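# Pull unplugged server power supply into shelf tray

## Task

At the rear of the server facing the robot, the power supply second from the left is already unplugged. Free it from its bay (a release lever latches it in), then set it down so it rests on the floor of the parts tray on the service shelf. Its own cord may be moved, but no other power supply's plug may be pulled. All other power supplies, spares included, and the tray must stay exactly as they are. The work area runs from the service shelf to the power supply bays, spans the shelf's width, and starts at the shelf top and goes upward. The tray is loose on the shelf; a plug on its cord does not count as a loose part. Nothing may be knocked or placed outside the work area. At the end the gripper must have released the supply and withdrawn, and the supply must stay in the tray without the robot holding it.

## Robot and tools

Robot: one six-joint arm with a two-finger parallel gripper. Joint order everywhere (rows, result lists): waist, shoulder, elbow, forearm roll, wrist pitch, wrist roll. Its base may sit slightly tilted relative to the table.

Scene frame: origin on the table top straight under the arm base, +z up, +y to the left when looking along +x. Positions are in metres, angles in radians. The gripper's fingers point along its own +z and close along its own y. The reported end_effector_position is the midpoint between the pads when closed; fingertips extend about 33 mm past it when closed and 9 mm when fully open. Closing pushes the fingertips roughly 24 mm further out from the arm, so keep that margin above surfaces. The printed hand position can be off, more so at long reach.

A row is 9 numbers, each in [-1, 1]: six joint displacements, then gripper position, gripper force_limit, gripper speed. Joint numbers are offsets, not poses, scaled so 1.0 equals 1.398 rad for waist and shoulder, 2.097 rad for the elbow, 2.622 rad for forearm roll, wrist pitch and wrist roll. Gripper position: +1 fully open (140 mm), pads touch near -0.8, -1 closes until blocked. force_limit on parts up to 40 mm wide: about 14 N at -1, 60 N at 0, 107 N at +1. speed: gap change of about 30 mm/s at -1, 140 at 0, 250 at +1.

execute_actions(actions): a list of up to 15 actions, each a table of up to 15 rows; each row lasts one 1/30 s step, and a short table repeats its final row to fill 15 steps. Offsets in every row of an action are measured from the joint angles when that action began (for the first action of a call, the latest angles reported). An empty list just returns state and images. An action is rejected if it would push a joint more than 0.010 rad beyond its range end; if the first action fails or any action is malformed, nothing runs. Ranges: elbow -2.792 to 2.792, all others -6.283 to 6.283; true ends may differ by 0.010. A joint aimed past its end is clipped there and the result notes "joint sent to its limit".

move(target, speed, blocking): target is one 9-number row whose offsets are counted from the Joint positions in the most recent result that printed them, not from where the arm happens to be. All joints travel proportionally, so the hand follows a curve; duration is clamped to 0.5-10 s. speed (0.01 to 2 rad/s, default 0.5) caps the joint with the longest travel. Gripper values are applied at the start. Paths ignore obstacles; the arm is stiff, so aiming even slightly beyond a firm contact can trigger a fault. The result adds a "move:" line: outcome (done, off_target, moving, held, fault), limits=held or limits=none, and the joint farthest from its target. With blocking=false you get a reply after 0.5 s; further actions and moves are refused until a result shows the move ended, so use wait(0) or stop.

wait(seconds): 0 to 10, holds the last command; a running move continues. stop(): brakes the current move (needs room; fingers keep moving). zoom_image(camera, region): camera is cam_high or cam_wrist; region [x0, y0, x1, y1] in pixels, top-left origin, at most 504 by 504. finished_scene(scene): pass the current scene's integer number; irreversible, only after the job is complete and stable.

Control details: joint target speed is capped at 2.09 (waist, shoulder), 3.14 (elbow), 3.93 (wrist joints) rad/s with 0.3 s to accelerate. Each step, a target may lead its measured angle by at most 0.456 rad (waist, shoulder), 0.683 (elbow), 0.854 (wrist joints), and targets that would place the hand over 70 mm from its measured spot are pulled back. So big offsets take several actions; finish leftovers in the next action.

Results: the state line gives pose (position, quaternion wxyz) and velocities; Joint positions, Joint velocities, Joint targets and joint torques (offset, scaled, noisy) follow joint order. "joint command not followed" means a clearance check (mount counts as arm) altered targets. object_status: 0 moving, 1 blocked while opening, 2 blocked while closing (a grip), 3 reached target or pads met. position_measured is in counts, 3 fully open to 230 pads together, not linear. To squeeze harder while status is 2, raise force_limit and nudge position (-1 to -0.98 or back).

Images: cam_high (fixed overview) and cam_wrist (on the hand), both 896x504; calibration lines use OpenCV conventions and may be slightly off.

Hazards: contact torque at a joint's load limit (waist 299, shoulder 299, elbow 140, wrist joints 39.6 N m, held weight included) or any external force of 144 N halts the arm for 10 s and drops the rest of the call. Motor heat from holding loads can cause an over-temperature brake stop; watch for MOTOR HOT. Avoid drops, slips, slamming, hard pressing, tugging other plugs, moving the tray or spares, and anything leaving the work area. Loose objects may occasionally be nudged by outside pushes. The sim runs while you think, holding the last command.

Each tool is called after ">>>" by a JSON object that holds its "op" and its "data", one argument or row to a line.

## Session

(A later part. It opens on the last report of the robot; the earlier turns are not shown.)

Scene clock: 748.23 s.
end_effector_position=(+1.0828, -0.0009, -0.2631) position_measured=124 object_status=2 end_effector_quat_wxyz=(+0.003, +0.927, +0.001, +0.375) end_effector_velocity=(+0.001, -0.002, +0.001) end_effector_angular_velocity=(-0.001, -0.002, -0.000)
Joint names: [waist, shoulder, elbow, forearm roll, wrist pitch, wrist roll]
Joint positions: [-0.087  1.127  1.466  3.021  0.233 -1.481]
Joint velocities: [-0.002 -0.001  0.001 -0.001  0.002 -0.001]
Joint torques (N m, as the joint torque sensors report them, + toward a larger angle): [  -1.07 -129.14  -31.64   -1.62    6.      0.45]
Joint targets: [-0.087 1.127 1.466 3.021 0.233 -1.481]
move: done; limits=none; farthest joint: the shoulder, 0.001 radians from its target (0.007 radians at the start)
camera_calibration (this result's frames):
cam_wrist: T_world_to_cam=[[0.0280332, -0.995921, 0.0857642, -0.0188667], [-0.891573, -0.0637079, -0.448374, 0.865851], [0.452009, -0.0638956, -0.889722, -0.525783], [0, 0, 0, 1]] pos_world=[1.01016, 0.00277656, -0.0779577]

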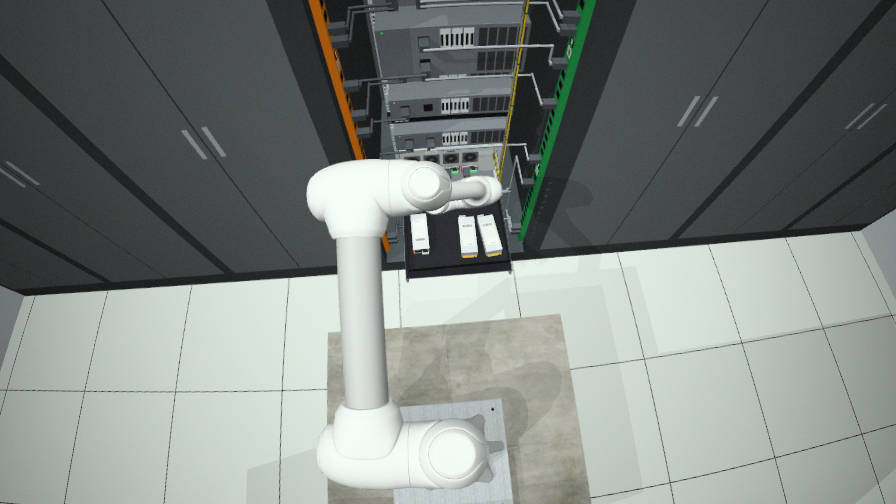

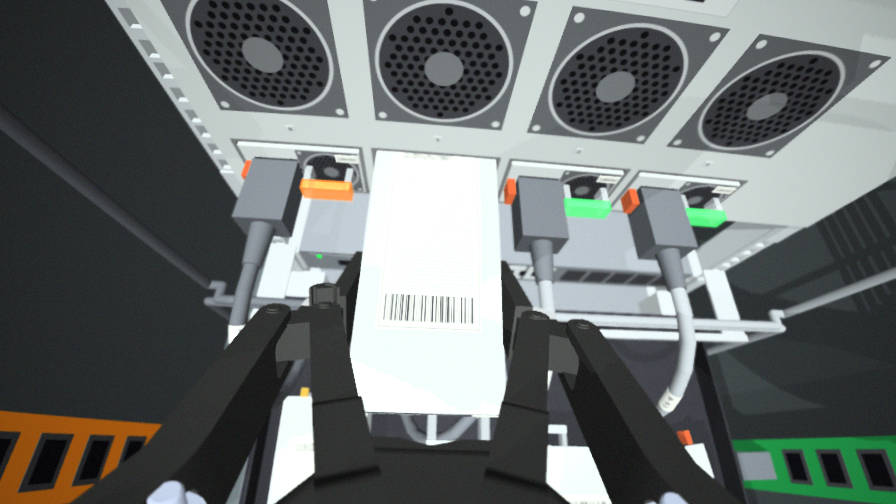

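>>> {"op": "move", "data": {
  "target": [-0.00006,-0.01348,0.003,-0.01139,-0.02181,0.01125,-1,0.7,-1],
  "speed": 0.06
}}

Scene clock: 767.57 s.
end_effector_position=(+1.0729, -0.0010, -0.2591) position_measured=124 object_status=2 end_effector_quat_wxyz=(+0.003, +0.935, +0.001, +0.355) end_effector_velocity=(+0.000, +0.001, +0.000) end_effector_angular_velocity=(-0.000, -0.001, +0.002)
Joint names: [waist, shoulder, elbow, forearm roll, wrist pitch, wrist roll]
Joint positions: [-0.087  1.108  1.473  2.991  0.176 -1.452]
Joint velocities: [ 0.001  0.     0.    -0.     0.001 -0.   ]
Joint torques (N m, as the joint torque sensors report them, + toward a larger angle): [  -1.38 -123.85  -29.43   -1.62    4.33    0.49]
Joint targets: [-0.087 1.108 1.473 2.991 0.176 -1.452]
move: done; limits=none; farthest joint: the waist, 0.000 radians from its target (0.000 radians at the start)
camera_calibration (this result's frames):
cam_wrist: T_world_to_cam=[[0.0314774, -0.995909, 0.0847044, -0.023011], [-0.91084, -0.0634772, -0.40785, 0.88993], [0.411558, -0.0643141, -0.909112, -0.479327], [0, 0, 0, 1]] pos_world=[1.00858, 0.00274588, -0.0708548]

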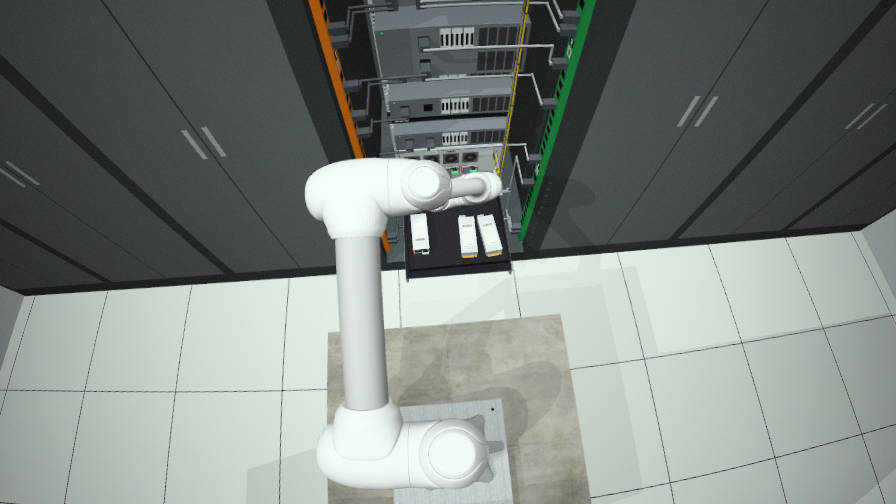

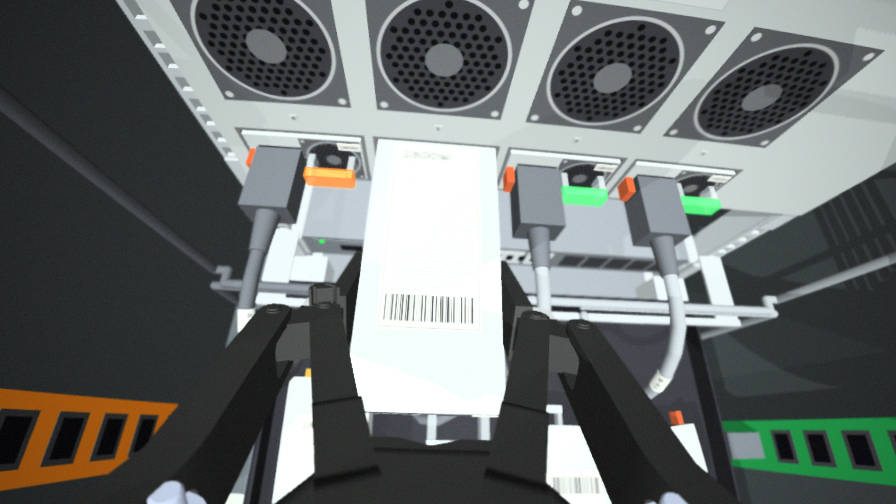

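>>> {"op": "move", "data": {
  "target": [-0.00215,-0.03341,0.06785,0.01711,0.03623,-0.01855,-1,0.7,-1],
  "speed": 0.12
}}

Scene clock: 840.70 s.
end_effector_position=(+1.0129, -0.0010, -0.2591) position_measured=124 object_status=2 end_effector_quat_wxyz=(+0.003, +0.935, +0.001, +0.355) end_effector_velocity=(+0.000, +0.003, +0.000) end_effector_angular_velocity=(+0.001, -0.001, +0.002)
Joint names: [waist, shoulder, elbow, forearm roll, wrist pitch, wrist roll]
Joint positions: [-0.09   1.061  1.615  3.036  0.271 -1.5  ]
Joint velocities: [ 0.003 -0.     0.     0.001  0.001  0.   ]
Joint torques (N m, as the joint torque sensors report them, + toward a larger angle): [  -0.71 -116.9   -25.59   -1.5     4.49    0.51]
Joint targets: [-0.090 1.061 1.615 3.036 0.271 -1.500]
move: done; limits=none; farthest joint: the waist, 0.000 radians from its target (0.003 radians at the start)
camera_calibration (this result's frames):
cam_wrist: T_world_to_cam=[[0.0314887, -0.995909, 0.084696, -0.0211377], [-0.910847, -0.0634829, -0.407832, 0.835288], [0.411541, -0.064303, -0.90912, -0.454621], [0, 0, 0, 1]] pos_world=[0.94858, 0.00274166, -0.0708579]

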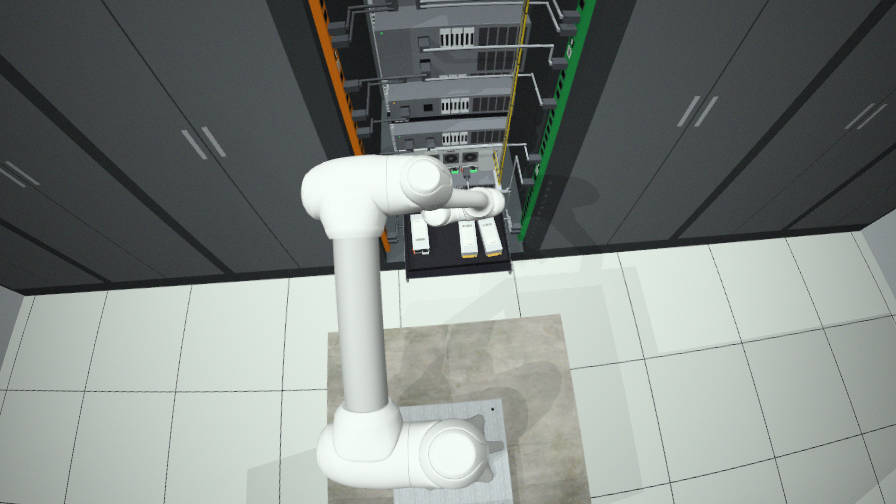

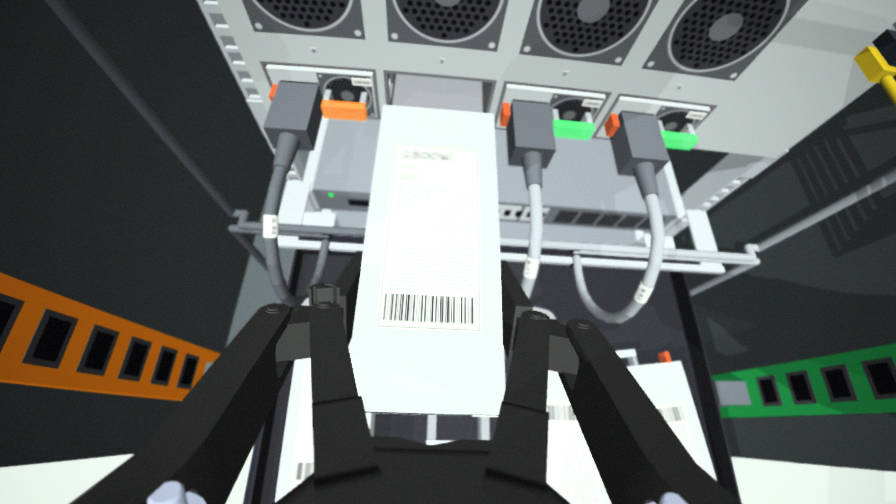

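>>> {"op": "move", "data": {
  "target": [-0.02298,-0.05217,0.15227,0.0021,0.09388,-0.01481,-1,0.7,-1],
  "speed": 0.3
}}

Scene clock: 851.17 s.
end_effector_position=(+0.8600, -0.0152, -0.2649) position_measured=124 object_status=2 end_effector_quat_wxyz=(+0.003, +0.935, +0.001, +0.354) end_effector_velocity=(-0.001, -0.001, -0.000) end_effector_angular_velocity=(+0.000, +0.000, -0.001)
Joint names: [waist, shoulder, elbow, forearm roll, wrist pitch, wrist roll]
Joint positions: [-0.122  0.988  1.934  3.041  0.517 -1.539]
Joint velocities: [-0.001  0.     0.001  0.     0.001  0.001]
Joint torques (N m, as the joint torque sensors report them, + toward a larger angle): [  -1.38 -103.23  -14.84   -0.34    4.27    0.53]
Joint targets: [-0.122 0.988 1.934 3.041 0.517 -1.539]
move: done; limits=none; farthest joint: the waist, 0.000 radians from its target (0.032 radians at the start)
camera_calibration (this result's frames):
cam_wrist: T_world_to_cam=[[0.0315203, -0.995882, 0.0850064, -0.0298742], [-0.910864, -0.063636, -0.407772, 0.692777], [0.411502, -0.0645761, -0.909118, -0.397868], [0, 0, 0, 1]] pos_world=[0.79569, -0.0113584, -0.0766751]

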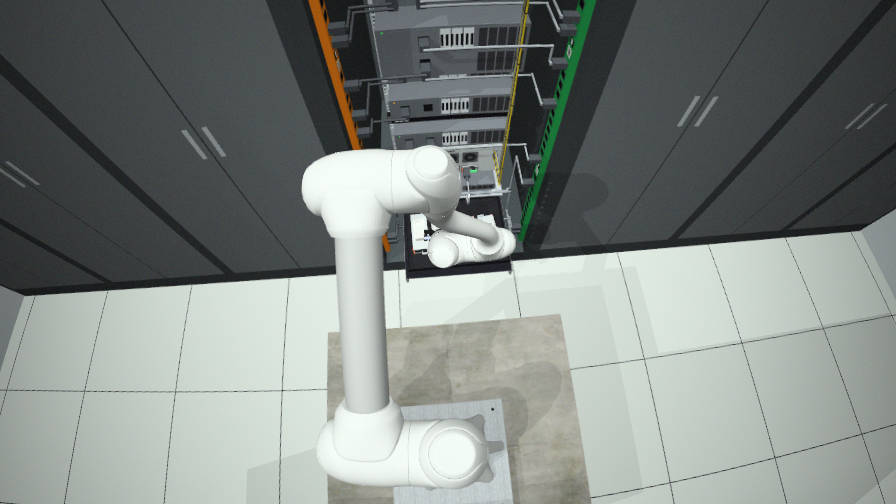

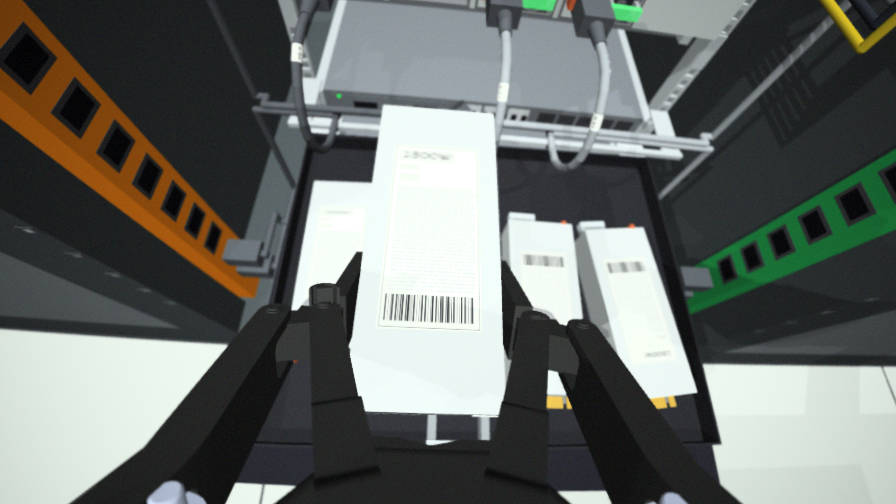

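>>> {"op": "zoom_image", "data": {
  "camera": "cam_wrist",
  "region": [240, 80, 740, 480]
}}

>>> {"op": "zoom_image", "data": {
  "camera": "cam_wrist",
  "region": [480, 190, 730, 460]
}}

Region (240, 80, 740, 480) of cam_wrist's 896x504 image, scaled by 1.008, with more detail than that image has; it fills the top 403 rows of this view, and the rest is white.

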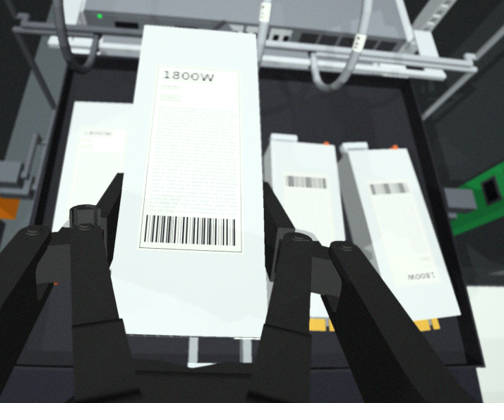

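Region (480, 190, 730, 460) of cam_wrist's 896x504 image, scaled by 1.867, with more detail than that image has; it fills the left 467 columns of this view, and the rest is white.

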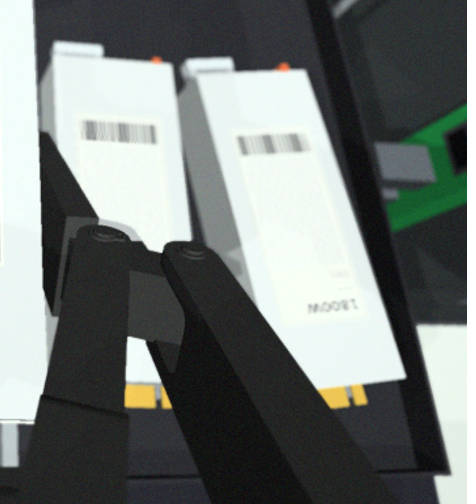

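>>> {"op": "move", "data": {
  "target": [-0.01344,0.15351,-0.05814,-0.00307,0.03528,-0.00474,-1,0.7,-1],
  "speed": 0.2
}}

Scene clock: 894.13 s.
end_effector_position=(+0.8680, -0.0289, -0.3919) position_measured=124 object_status=2 end_effector_quat_wxyz=(+0.003, +0.935, +0.001, +0.355) end_effector_velocity=(+0.001, +0.000, -0.000) end_effector_angular_velocity=(-0.000, -0.000, +0.000)
Joint names: [waist, shoulder, elbow, forearm roll, wrist pitch, wrist roll]
Joint positions: [-0.141  1.203  1.812  3.033  0.609 -1.552]
Joint velocities: [ 0.     0.    -0.001  0.    -0.001 -0.   ]
Joint torques (N m, as the joint torque sensors report them, + toward a larger angle): [  -1.33 -106.33  -11.02    0.05    4.28    0.42]
Joint targets: [-0.141 1.203 1.812 3.033 0.609 -1.552]
move: done; limits=none; farthest joint: the waist, 0.000 radians from its target (0.019 radians at the start)
camera_calibration (this result's frames):
cam_wrist: T_world_to_cam=[[0.0315368, -0.995865, 0.0851908, -0.0329056], [-0.910852, -0.0637282, -0.407783, 0.647435], [0.411526, -0.0647361, -0.909096, -0.51751], [0, 0, 0, 1]] pos_world=[0.803724, -0.0250112, -0.203651]

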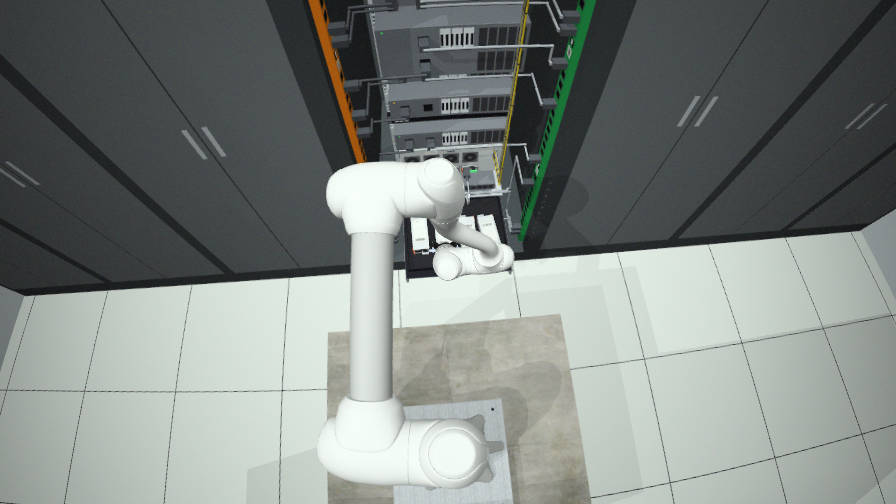

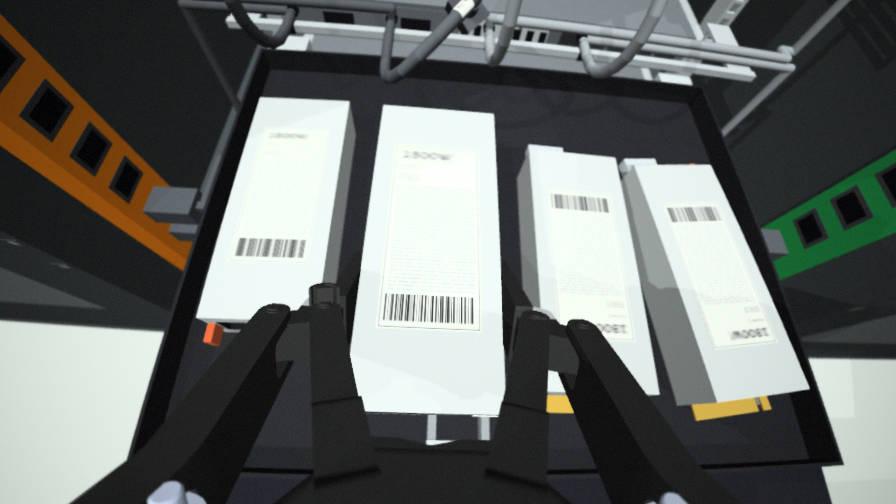

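>>> {"op": "zoom_image", "data": {
  "camera": "cam_wrist",
  "region": [180, 0, 680, 420]
}}

>>> {"op": "zoom_image", "data": {
  "camera": "cam_wrist",
  "region": [240, 60, 440, 260]
}}

>>> {"op": "zoom_image", "data": {
  "camera": "cam_wrist",
  "region": [460, 90, 680, 310]
}}

Region (180, 0, 680, 420) of cam_wrist's 896x504 image, scaled by 1.008, with more detail than that image has; it fills the top 423 rows of this view, and the rest is white.

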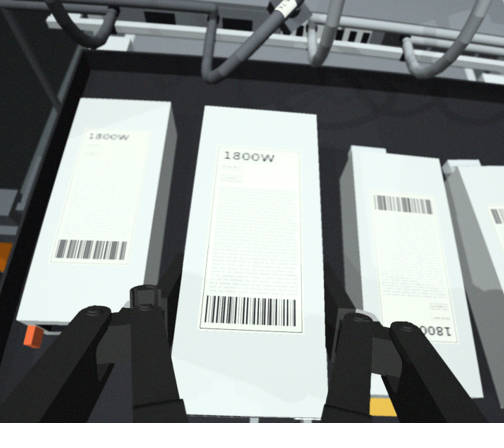

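Region (240, 60, 440, 260) of cam_wrist's 896x504 image, scaled by 2.520, with more detail than that image has.

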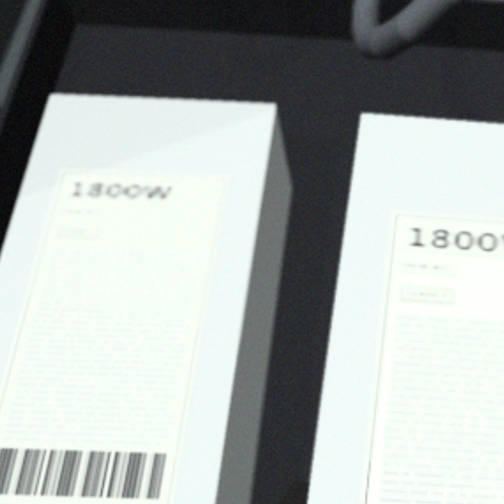

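Region (460, 90, 680, 310) of cam_wrist's 896x504 image, scaled by 2.291, with more detail than that image has.

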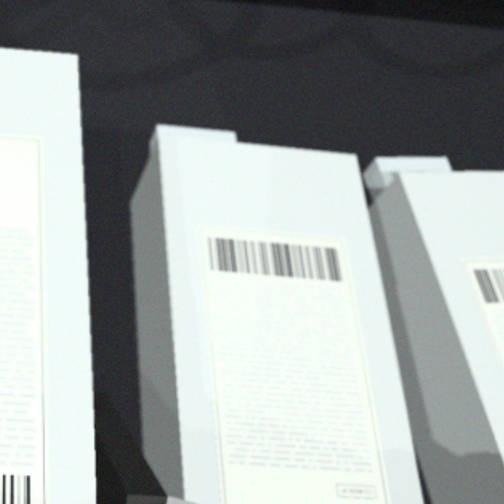

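>>> {"op": "zoom_image", "data": {
  "camera": "cam_wrist",
  "region": [330, 240, 530, 440]
}}

Region (330, 240, 530, 440) of cam_wrist's 896x504 image, scaled by 2.520, with more detail than that image has.

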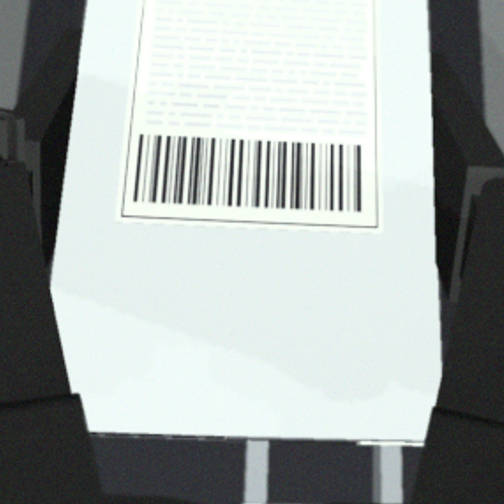

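>>> {"op": "move", "data": {
  "target": [0.00119,0.04621,-0.04309,-0.00084,-0.00978,0.00177,-1,0.7,-1],
  "speed": 0.12
}}

Scene clock: 938.97 s.
end_effector_position=(+0.8950, -0.0305, -0.4279) position_measured=124 object_status=2 end_effector_quat_wxyz=(+0.003, +0.935, +0.001, +0.355) end_effector_velocity=(+0.000, -0.000, -0.000) end_effector_angular_velocity=(-0.000, -0.000, -0.000)
Joint names: [waist, shoulder, elbow, forearm roll, wrist pitch, wrist roll]
Joint positions: [-0.139  1.268  1.722  3.031  0.584 -1.547]
Joint velocities: [-0.001  0.    -0.001  0.     0.    -0.   ]
Joint torques (N m, as the joint torque sensors report them, + toward a larger angle): [  -1.37 -112.43  -11.39   -0.08    4.36    0.31]
Joint targets: [-0.139 1.268 1.722 3.031 0.584 -1.547]
move: done; limits=none; farthest joint: the waist, 0.000 radians from its target (0.001 radians at the start)
camera_calibration (this result's frames):
cam_wrist: T_world_to_cam=[[0.0315462, -0.995866, 0.0851765, -0.0323271], [-0.910852, -0.0637309, -0.407784, 0.657216], [0.411526, -0.0647192, -0.909097, -0.561522], [0, 0, 0, 1]] pos_world=[0.830727, -0.0266497, -0.239722]

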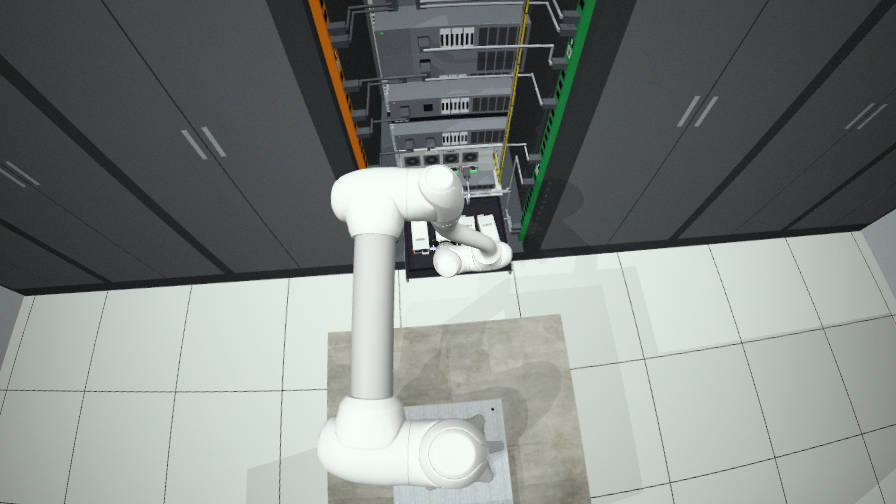

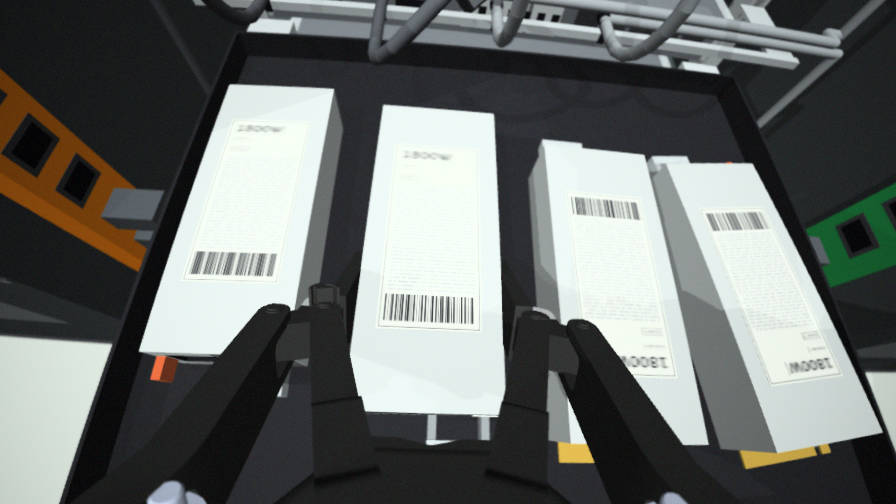

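>>> {"op": "zoom_image", "data": {
  "camera": "cam_wrist",
  "region": [210, 60, 410, 200]
}}

>>> {"op": "zoom_image", "data": {
  "camera": "cam_wrist",
  "region": [480, 100, 680, 240]
}}

Region (210, 60, 410, 200) of cam_wrist's 896x504 image, scaled by 2.520, with more detail than that image has; it fills the top 353 rows of this view, and the rest is white.

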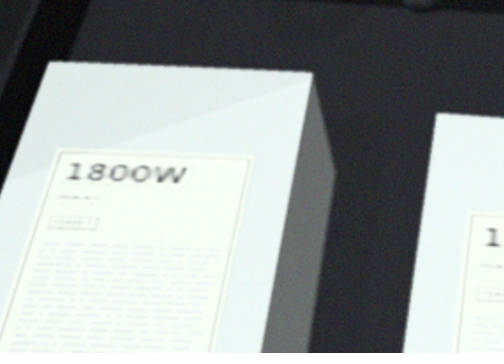

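Region (480, 100, 680, 240) of cam_wrist's 896x504 image, scaled by 2.520, with more detail than that image has; it fills the top 353 rows of this view, and the rest is white.

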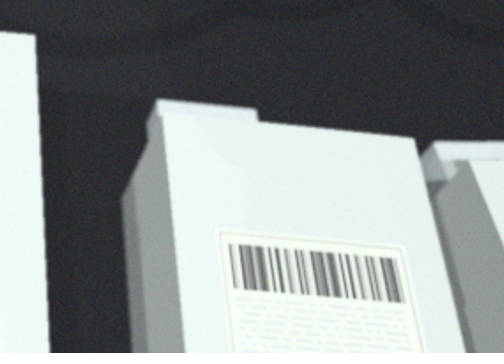

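>>> {"op": "move", "data": {
  "target": [0,0.010397,-0.00469,0,0.001793,0,-1,0.7,-1],
  "speed": 0.03
}}

Scene clock: 953.73 s.
end_effector_position=(+0.8949, -0.0304, -0.4369) position_measured=124 object_status=2 end_effector_quat_wxyz=(+0.003, +0.935, +0.001, +0.355) end_effector_velocity=(-0.000, +0.001, +0.000) end_effector_angular_velocity=(+0.000, -0.001, +0.001)
Joint names: [waist, shoulder, elbow, forearm roll, wrist pitch, wrist roll]
Joint positions: [-0.139  1.282  1.712  3.031  0.588 -1.547]
Joint velocities: [ 0.    -0.     0.001 -0.001  0.001  0.   ]
Joint torques (N m, as the joint torque sensors report them, + toward a larger angle): [  -1.62 -111.73  -11.11   -0.17    4.04    0.29]
Joint targets: [-0.139 1.282 1.712 3.031 0.588 -1.547]
move: done; limits=none; farthest joint: the shoulder, 0.001 radians from its target (0.015 radians at the start)
camera_calibration (this result's frames):
cam_wrist: T_world_to_cam=[[0.0316234, -0.995907, 0.0846669, -0.0317603], [-0.910833, -0.0635951, -0.407847, 0.653472], [0.411562, -0.0642199, -0.909116, -0.569693], [0, 0, 0, 1]] pos_world=[0.830673, -0.0266583, -0.248712]

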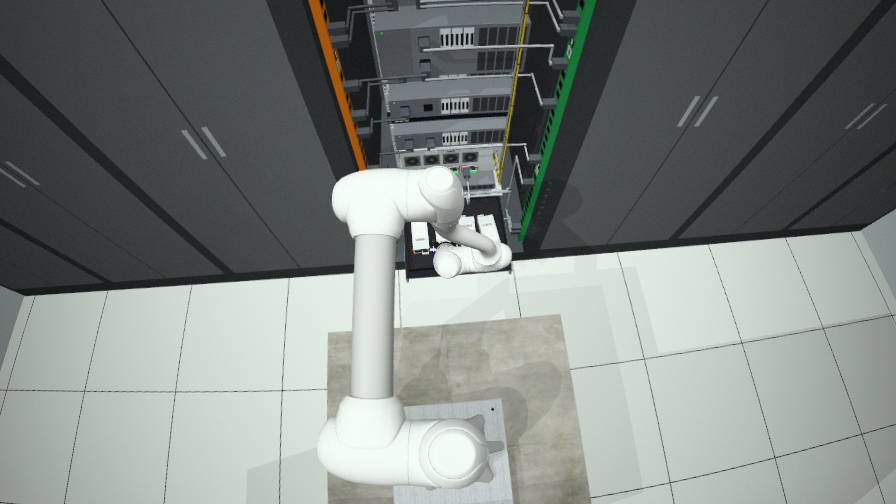

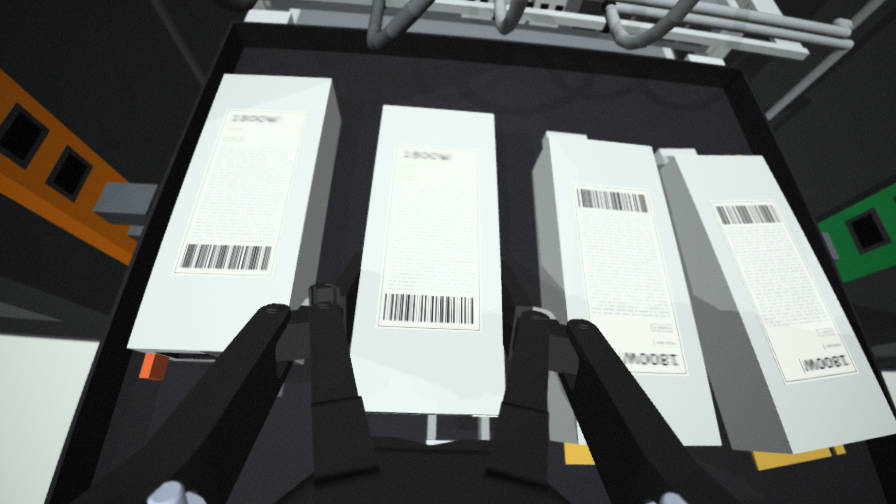

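>>> {"op": "move", "data": {
  "target": [0,0.001733,-0.000782,0,0.000299,0,-1,0.7,-1],
  "speed": 0.01
}}

Scene clock: 956.27 s.
end_effector_position=(+0.8949, -0.0304, -0.4384) position_measured=124 object_status=2 end_effector_quat_wxyz=(+0.003, +0.935, +0.001, +0.355) end_effector_velocity=(+0.001, -0.001, -0.001) end_effector_angular_velocity=(-0.000, -0.001, -0.001)
Joint names: [waist, shoulder, elbow, forearm roll, wrist pitch, wrist roll]
Joint positions: [-0.139  1.284  1.71   3.031  0.589 -1.547]
Joint velocities: [-0.     0.002 -0.003  0.001 -0.    -0.001]
Joint torques (N m, as the joint torque sensors report them, + toward a larger angle): [  -1.53 -111.66  -11.69    0.03    4.4     0.42]
Joint targets: [-0.139 1.284 1.710 3.031 0.589 -1.547]
move: done; limits=none; farthest joint: the waist, 0.000 radians from its target (0.000 radians at the start)
camera_calibration (this result's frames):
cam_wrist: T_world_to_cam=[[0.0316344, -0.995914, 0.0845816, -0.0316643], [-0.910829, -0.0635706, -0.407859, 0.652837], [0.411569, -0.064137, -0.909119, -0.571052], [0, 0, 0, 1]] pos_world=[0.830652, -0.0266593, -0.250211]

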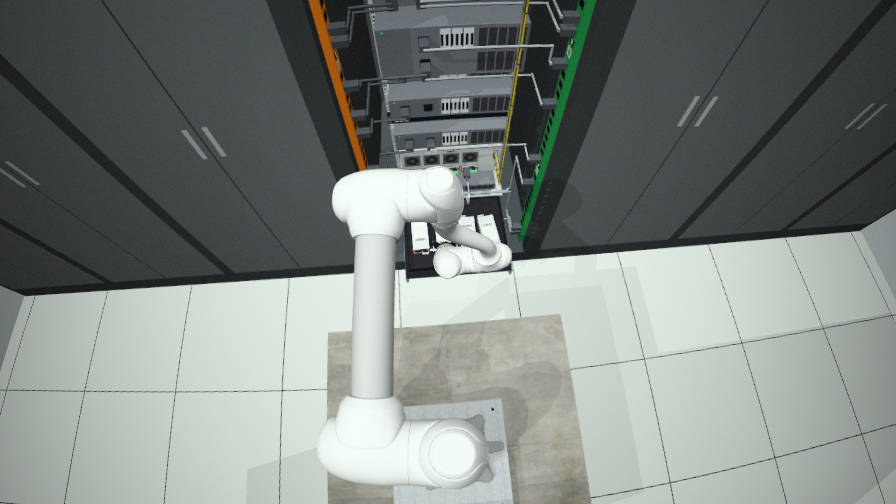

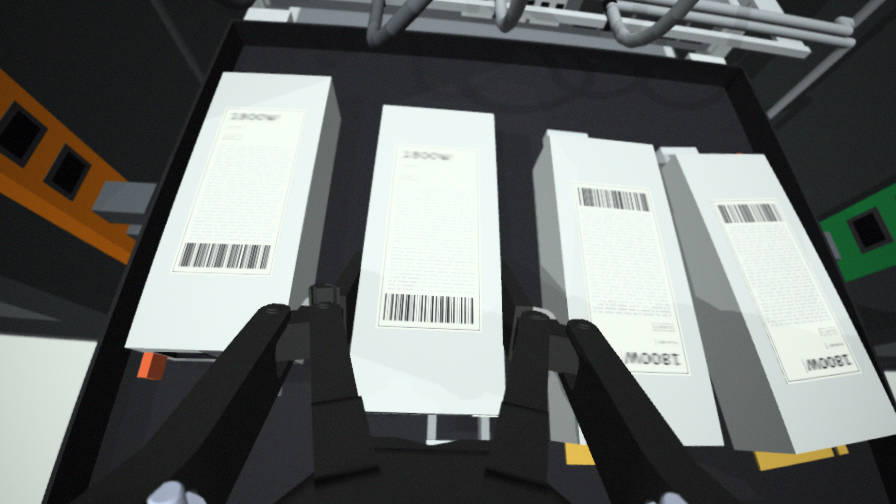

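>>> {"op": "move", "data": {
  "target": [0,0.001387,-0.000626,0,0.000239,0,-1,0.7,-1],
  "speed": 0.01
}}

Scene clock: 958.73 s.
end_effector_position=(+0.8949, -0.0304, -0.4396) position_measured=124 object_status=2 end_effector_quat_wxyz=(+0.003, +0.935, +0.001, +0.355) end_effector_velocity=(+0.001, +0.001, +0.001) end_effector_angular_velocity=(-0.000, -0.001, +0.002)
Joint names: [waist, shoulder, elbow, forearm roll, wrist pitch, wrist roll]
Joint positions: [-0.139  1.286  1.709  3.031  0.59  -1.547]
Joint velocities: [ 0.    -0.001 -0.    -0.001 -0.    -0.   ]
Joint torques (N m, as the joint torque sensors report them, + toward a larger angle): [  -1.42 -108.78  -11.57   -0.05    3.48    0.41]
Joint targets: [-0.139 1.286 1.709 3.031 0.590 -1.547]
move: done; limits=none; farthest joint: the waist, 0.000 radians from its target (0.000 radians at the start)
camera_calibration (this result's frames):
cam_wrist: T_world_to_cam=[[0.03164, -0.99592, 0.0845167, -0.0315863], [-0.910806, -0.0635528, -0.407915, 0.652313], [0.411621, -0.0640718, -0.9091, -0.572162], [0, 0, 0, 1]] pos_world=[0.830644, -0.0266605, -0.251394]

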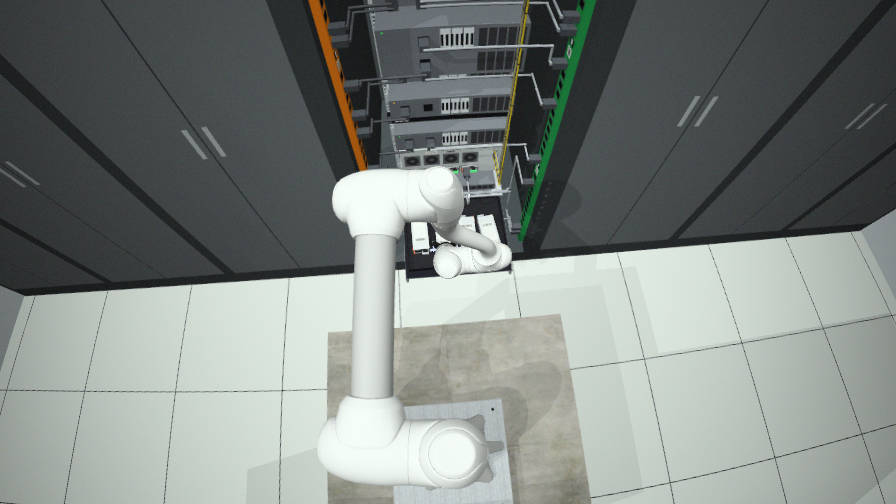

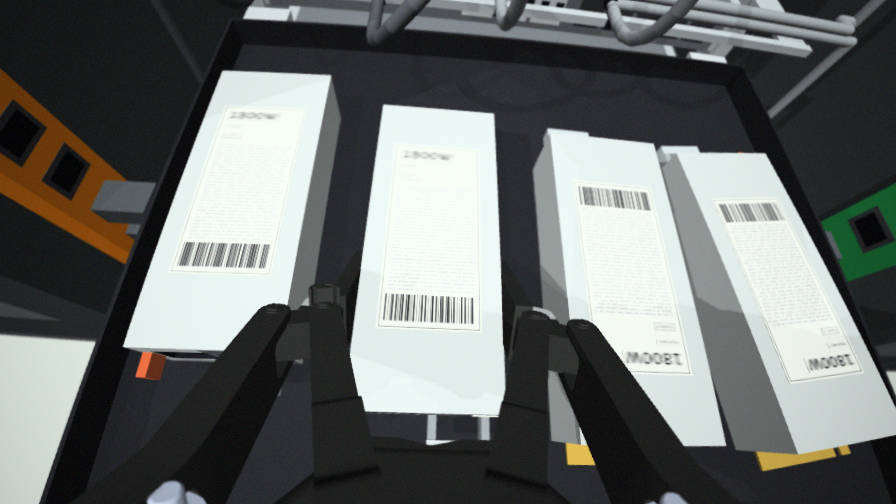

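>>> {"op": "move", "data": {
  "target": [0,0.000924,-0.000417,0,0.000159,0,-1,0.7,-1],
  "speed": 0.01
}}

Scene clock: 962.60 s.
end_effector_position=(+0.8949, -0.0304, -0.4404) position_measured=124 object_status=2 end_effector_quat_wxyz=(+0.003, +0.935, +0.001, +0.355) end_effector_velocity=(-0.002, -0.002, -0.002) end_effector_angular_velocity=(+0.000, +0.003, -0.005)
Joint names: [waist, shoulder, elbow, forearm roll, wrist pitch, wrist roll]
Joint positions: [-0.139  1.288  1.708  3.031  0.59  -1.547]
Joint velocities: [-0.002  0.002 -0.     0.002 -0.001 -0.   ]
Joint torques (N m, as the joint torque sensors report them, + toward a larger angle): [  -0.69 -105.19  -10.31   -0.05    2.13    0.21]
Joint targets: [-0.139 1.288 1.708 3.031 0.590 -1.547]
move: done; limits=none; farthest joint: the waist, 0.000 radians from its target (0.000 radians at the start)
camera_calibration (this result's frames):
cam_wrist: T_world_to_cam=[[0.0316457, -0.995923, 0.0844709, -0.0315345], [-0.910803, -0.0635397, -0.407923, 0.651969], [0.411627, -0.0640273, -0.9091, -0.572884], [0, 0, 0, 1]] pos_world=[0.830628, -0.0266603, -0.252193]

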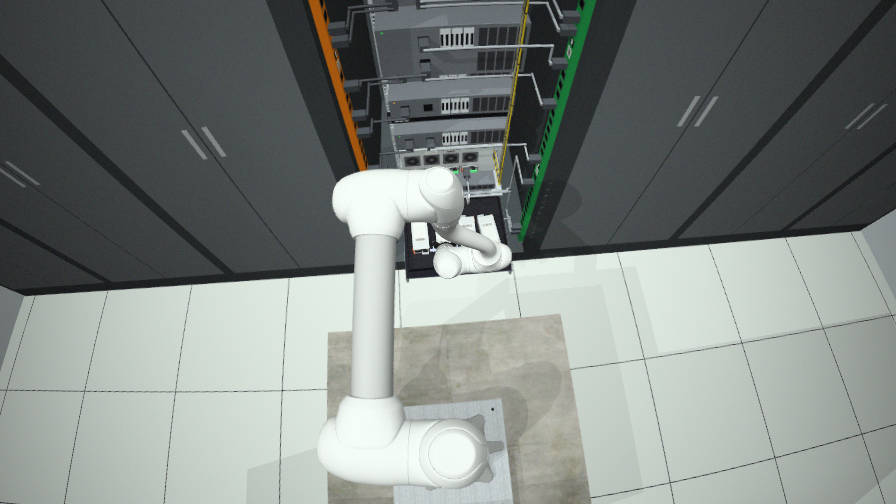

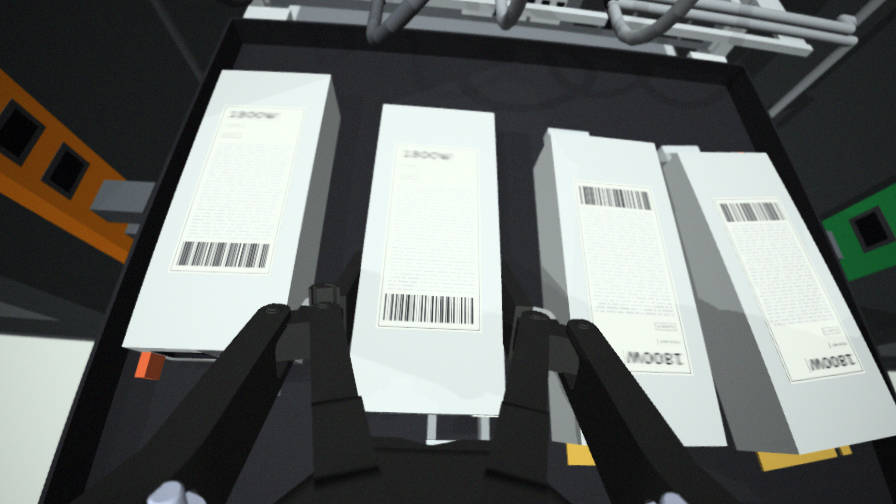

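>>> {"op": "execute_actions", "data": {
  "actions": [
    [[0,0.0006,-0.00027,0,0.0001,0,-1,0.7,-1]],
    [[0,0,0,0,0,0,0.2,0,-1]]
  ]
}}

Scene clock: 968.43 s.
end_effector_position=(+0.8950, -0.0304, -0.4410) position_measured=104 object_status=0 end_effector_quat_wxyz=(+0.003, +0.935, +0.001, +0.355) end_effector_velocity=(-0.002, +0.002, -0.002) end_effector_angular_velocity=(+0.000, +0.004, +0.002)
Joint names: [waist, shoulder, elbow, forearm roll, wrist pitch, wrist roll]
Joint positions: [-0.139  1.289  1.707  3.031  0.59  -1.547]
Joint velocities: [ 0.002  0.002  0.001 -0.001 -0.     0.   ]
Joint torques (N m, as the joint torque sensors report them, + toward a larger angle): [  -0.85 -102.11   -8.32   -0.25    1.48    0.19]
Joint targets: [-0.139 1.288 1.708 3.031 0.590 -1.547]
camera_calibration (this result's frames):
cam_wrist: T_world_to_cam=[[0.0316413, -0.995927, 0.0844347, -0.0314888], [-0.910769, -0.0635261, -0.408001, 0.651721], [0.411703, -0.0639908, -0.909069, -0.573483], [0, 0, 0, 1]] pos_world=[0.830668, -0.026657, -0.252774]

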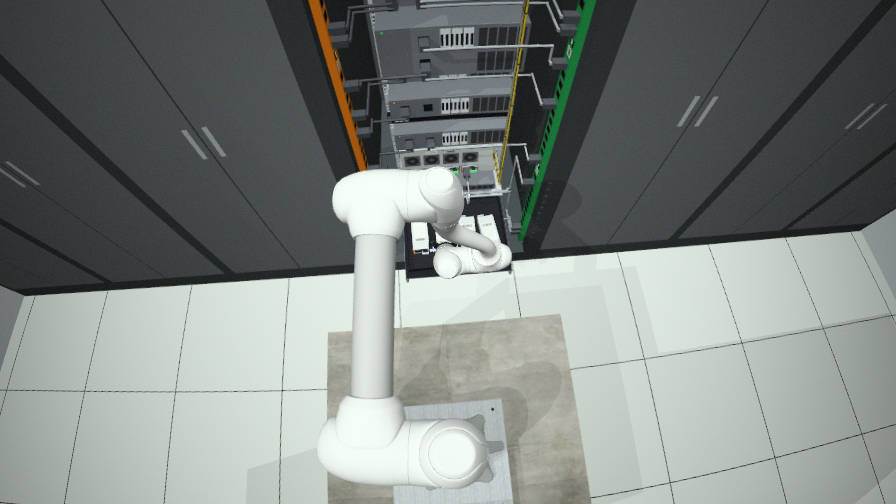

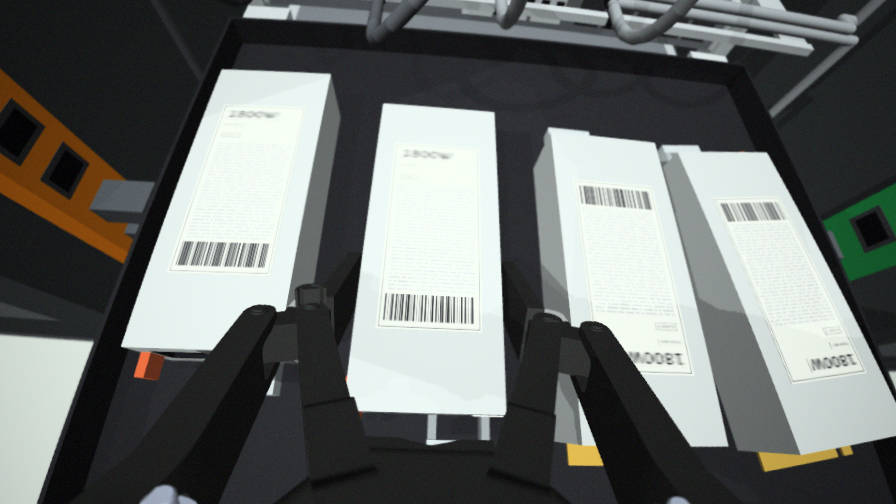

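>>> {"op": "move", "data": {
  "target": [0,-0.357,0.1633,0,-0.0597,0,0.2,0,-1],
  "speed": 0.5
}}

Scene clock: 978.27 s.
end_effector_position=(+0.8281, -0.0274, -0.1570) position_measured=104 object_status=3 end_effector_quat_wxyz=(+0.011, +0.935, +0.002, +0.354) end_effector_velocity=(+0.001, -0.000, +0.002) end_effector_angular_velocity=(-0.000, -0.003, -0.000)
Joint names: [waist, shoulder, elbow, forearm roll, wrist pitch, wrist roll]
Joint positions: [-0.139  0.79   2.05   3.031  0.434 -1.547]
Joint velocities: [-0.    -0.003  0.001  0.     0.001 -0.   ]
Joint torques (N m, as the joint torque sensors report them, + toward a larger angle): [ -1.06 -80.89 -14.45  -0.77   1.69   0.56]
Joint targets: [-0.139 0.789 2.050 3.031 0.434 -1.547]
move: done; limits=none; farthest joint: the waist, 0.000 radians from its target (0.000 radians at the start)
camera_calibration (this result's frames):
cam_wrist: T_world_to_cam=[[0.0280517, -0.994463, 0.101269, -0.0447064], [-0.911201, -0.0670943, -0.406462, 0.707345], [0.411006, -0.0808747, -0.908038, -0.28733], [0, 0, 0, 1]] pos_world=[0.763882, -0.0202378, 0.031129]

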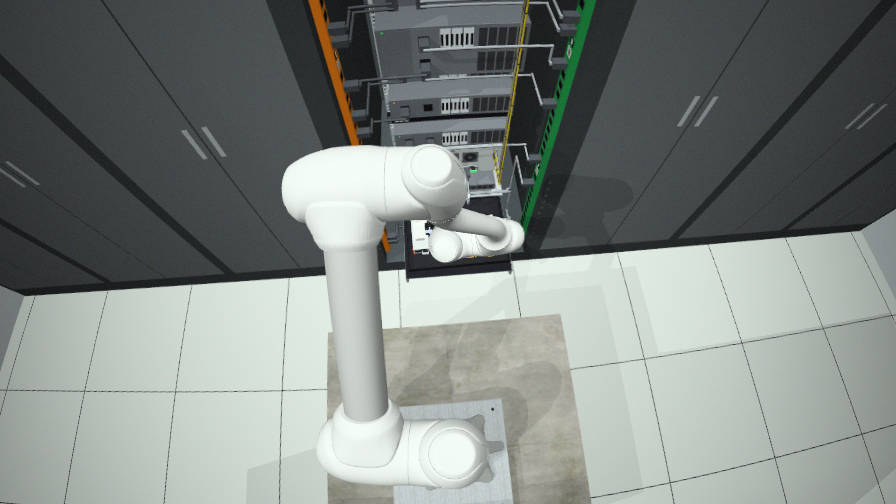

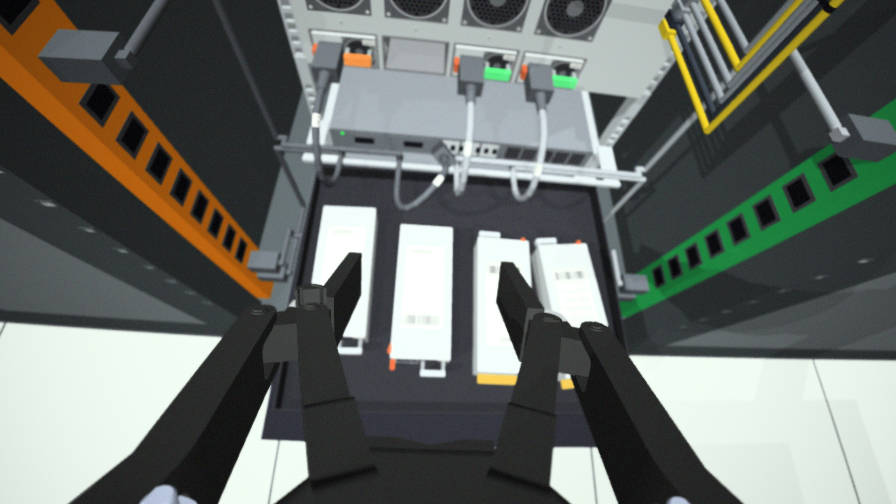

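The power supply is lying flat in the tray between the spares. Bay 2 is empty, the other plugs are still in place, and the gripper is clear.

>>> {"op": "finished_scene", "data": {
  "scene": 2
}}

The scene is finished: the task was done.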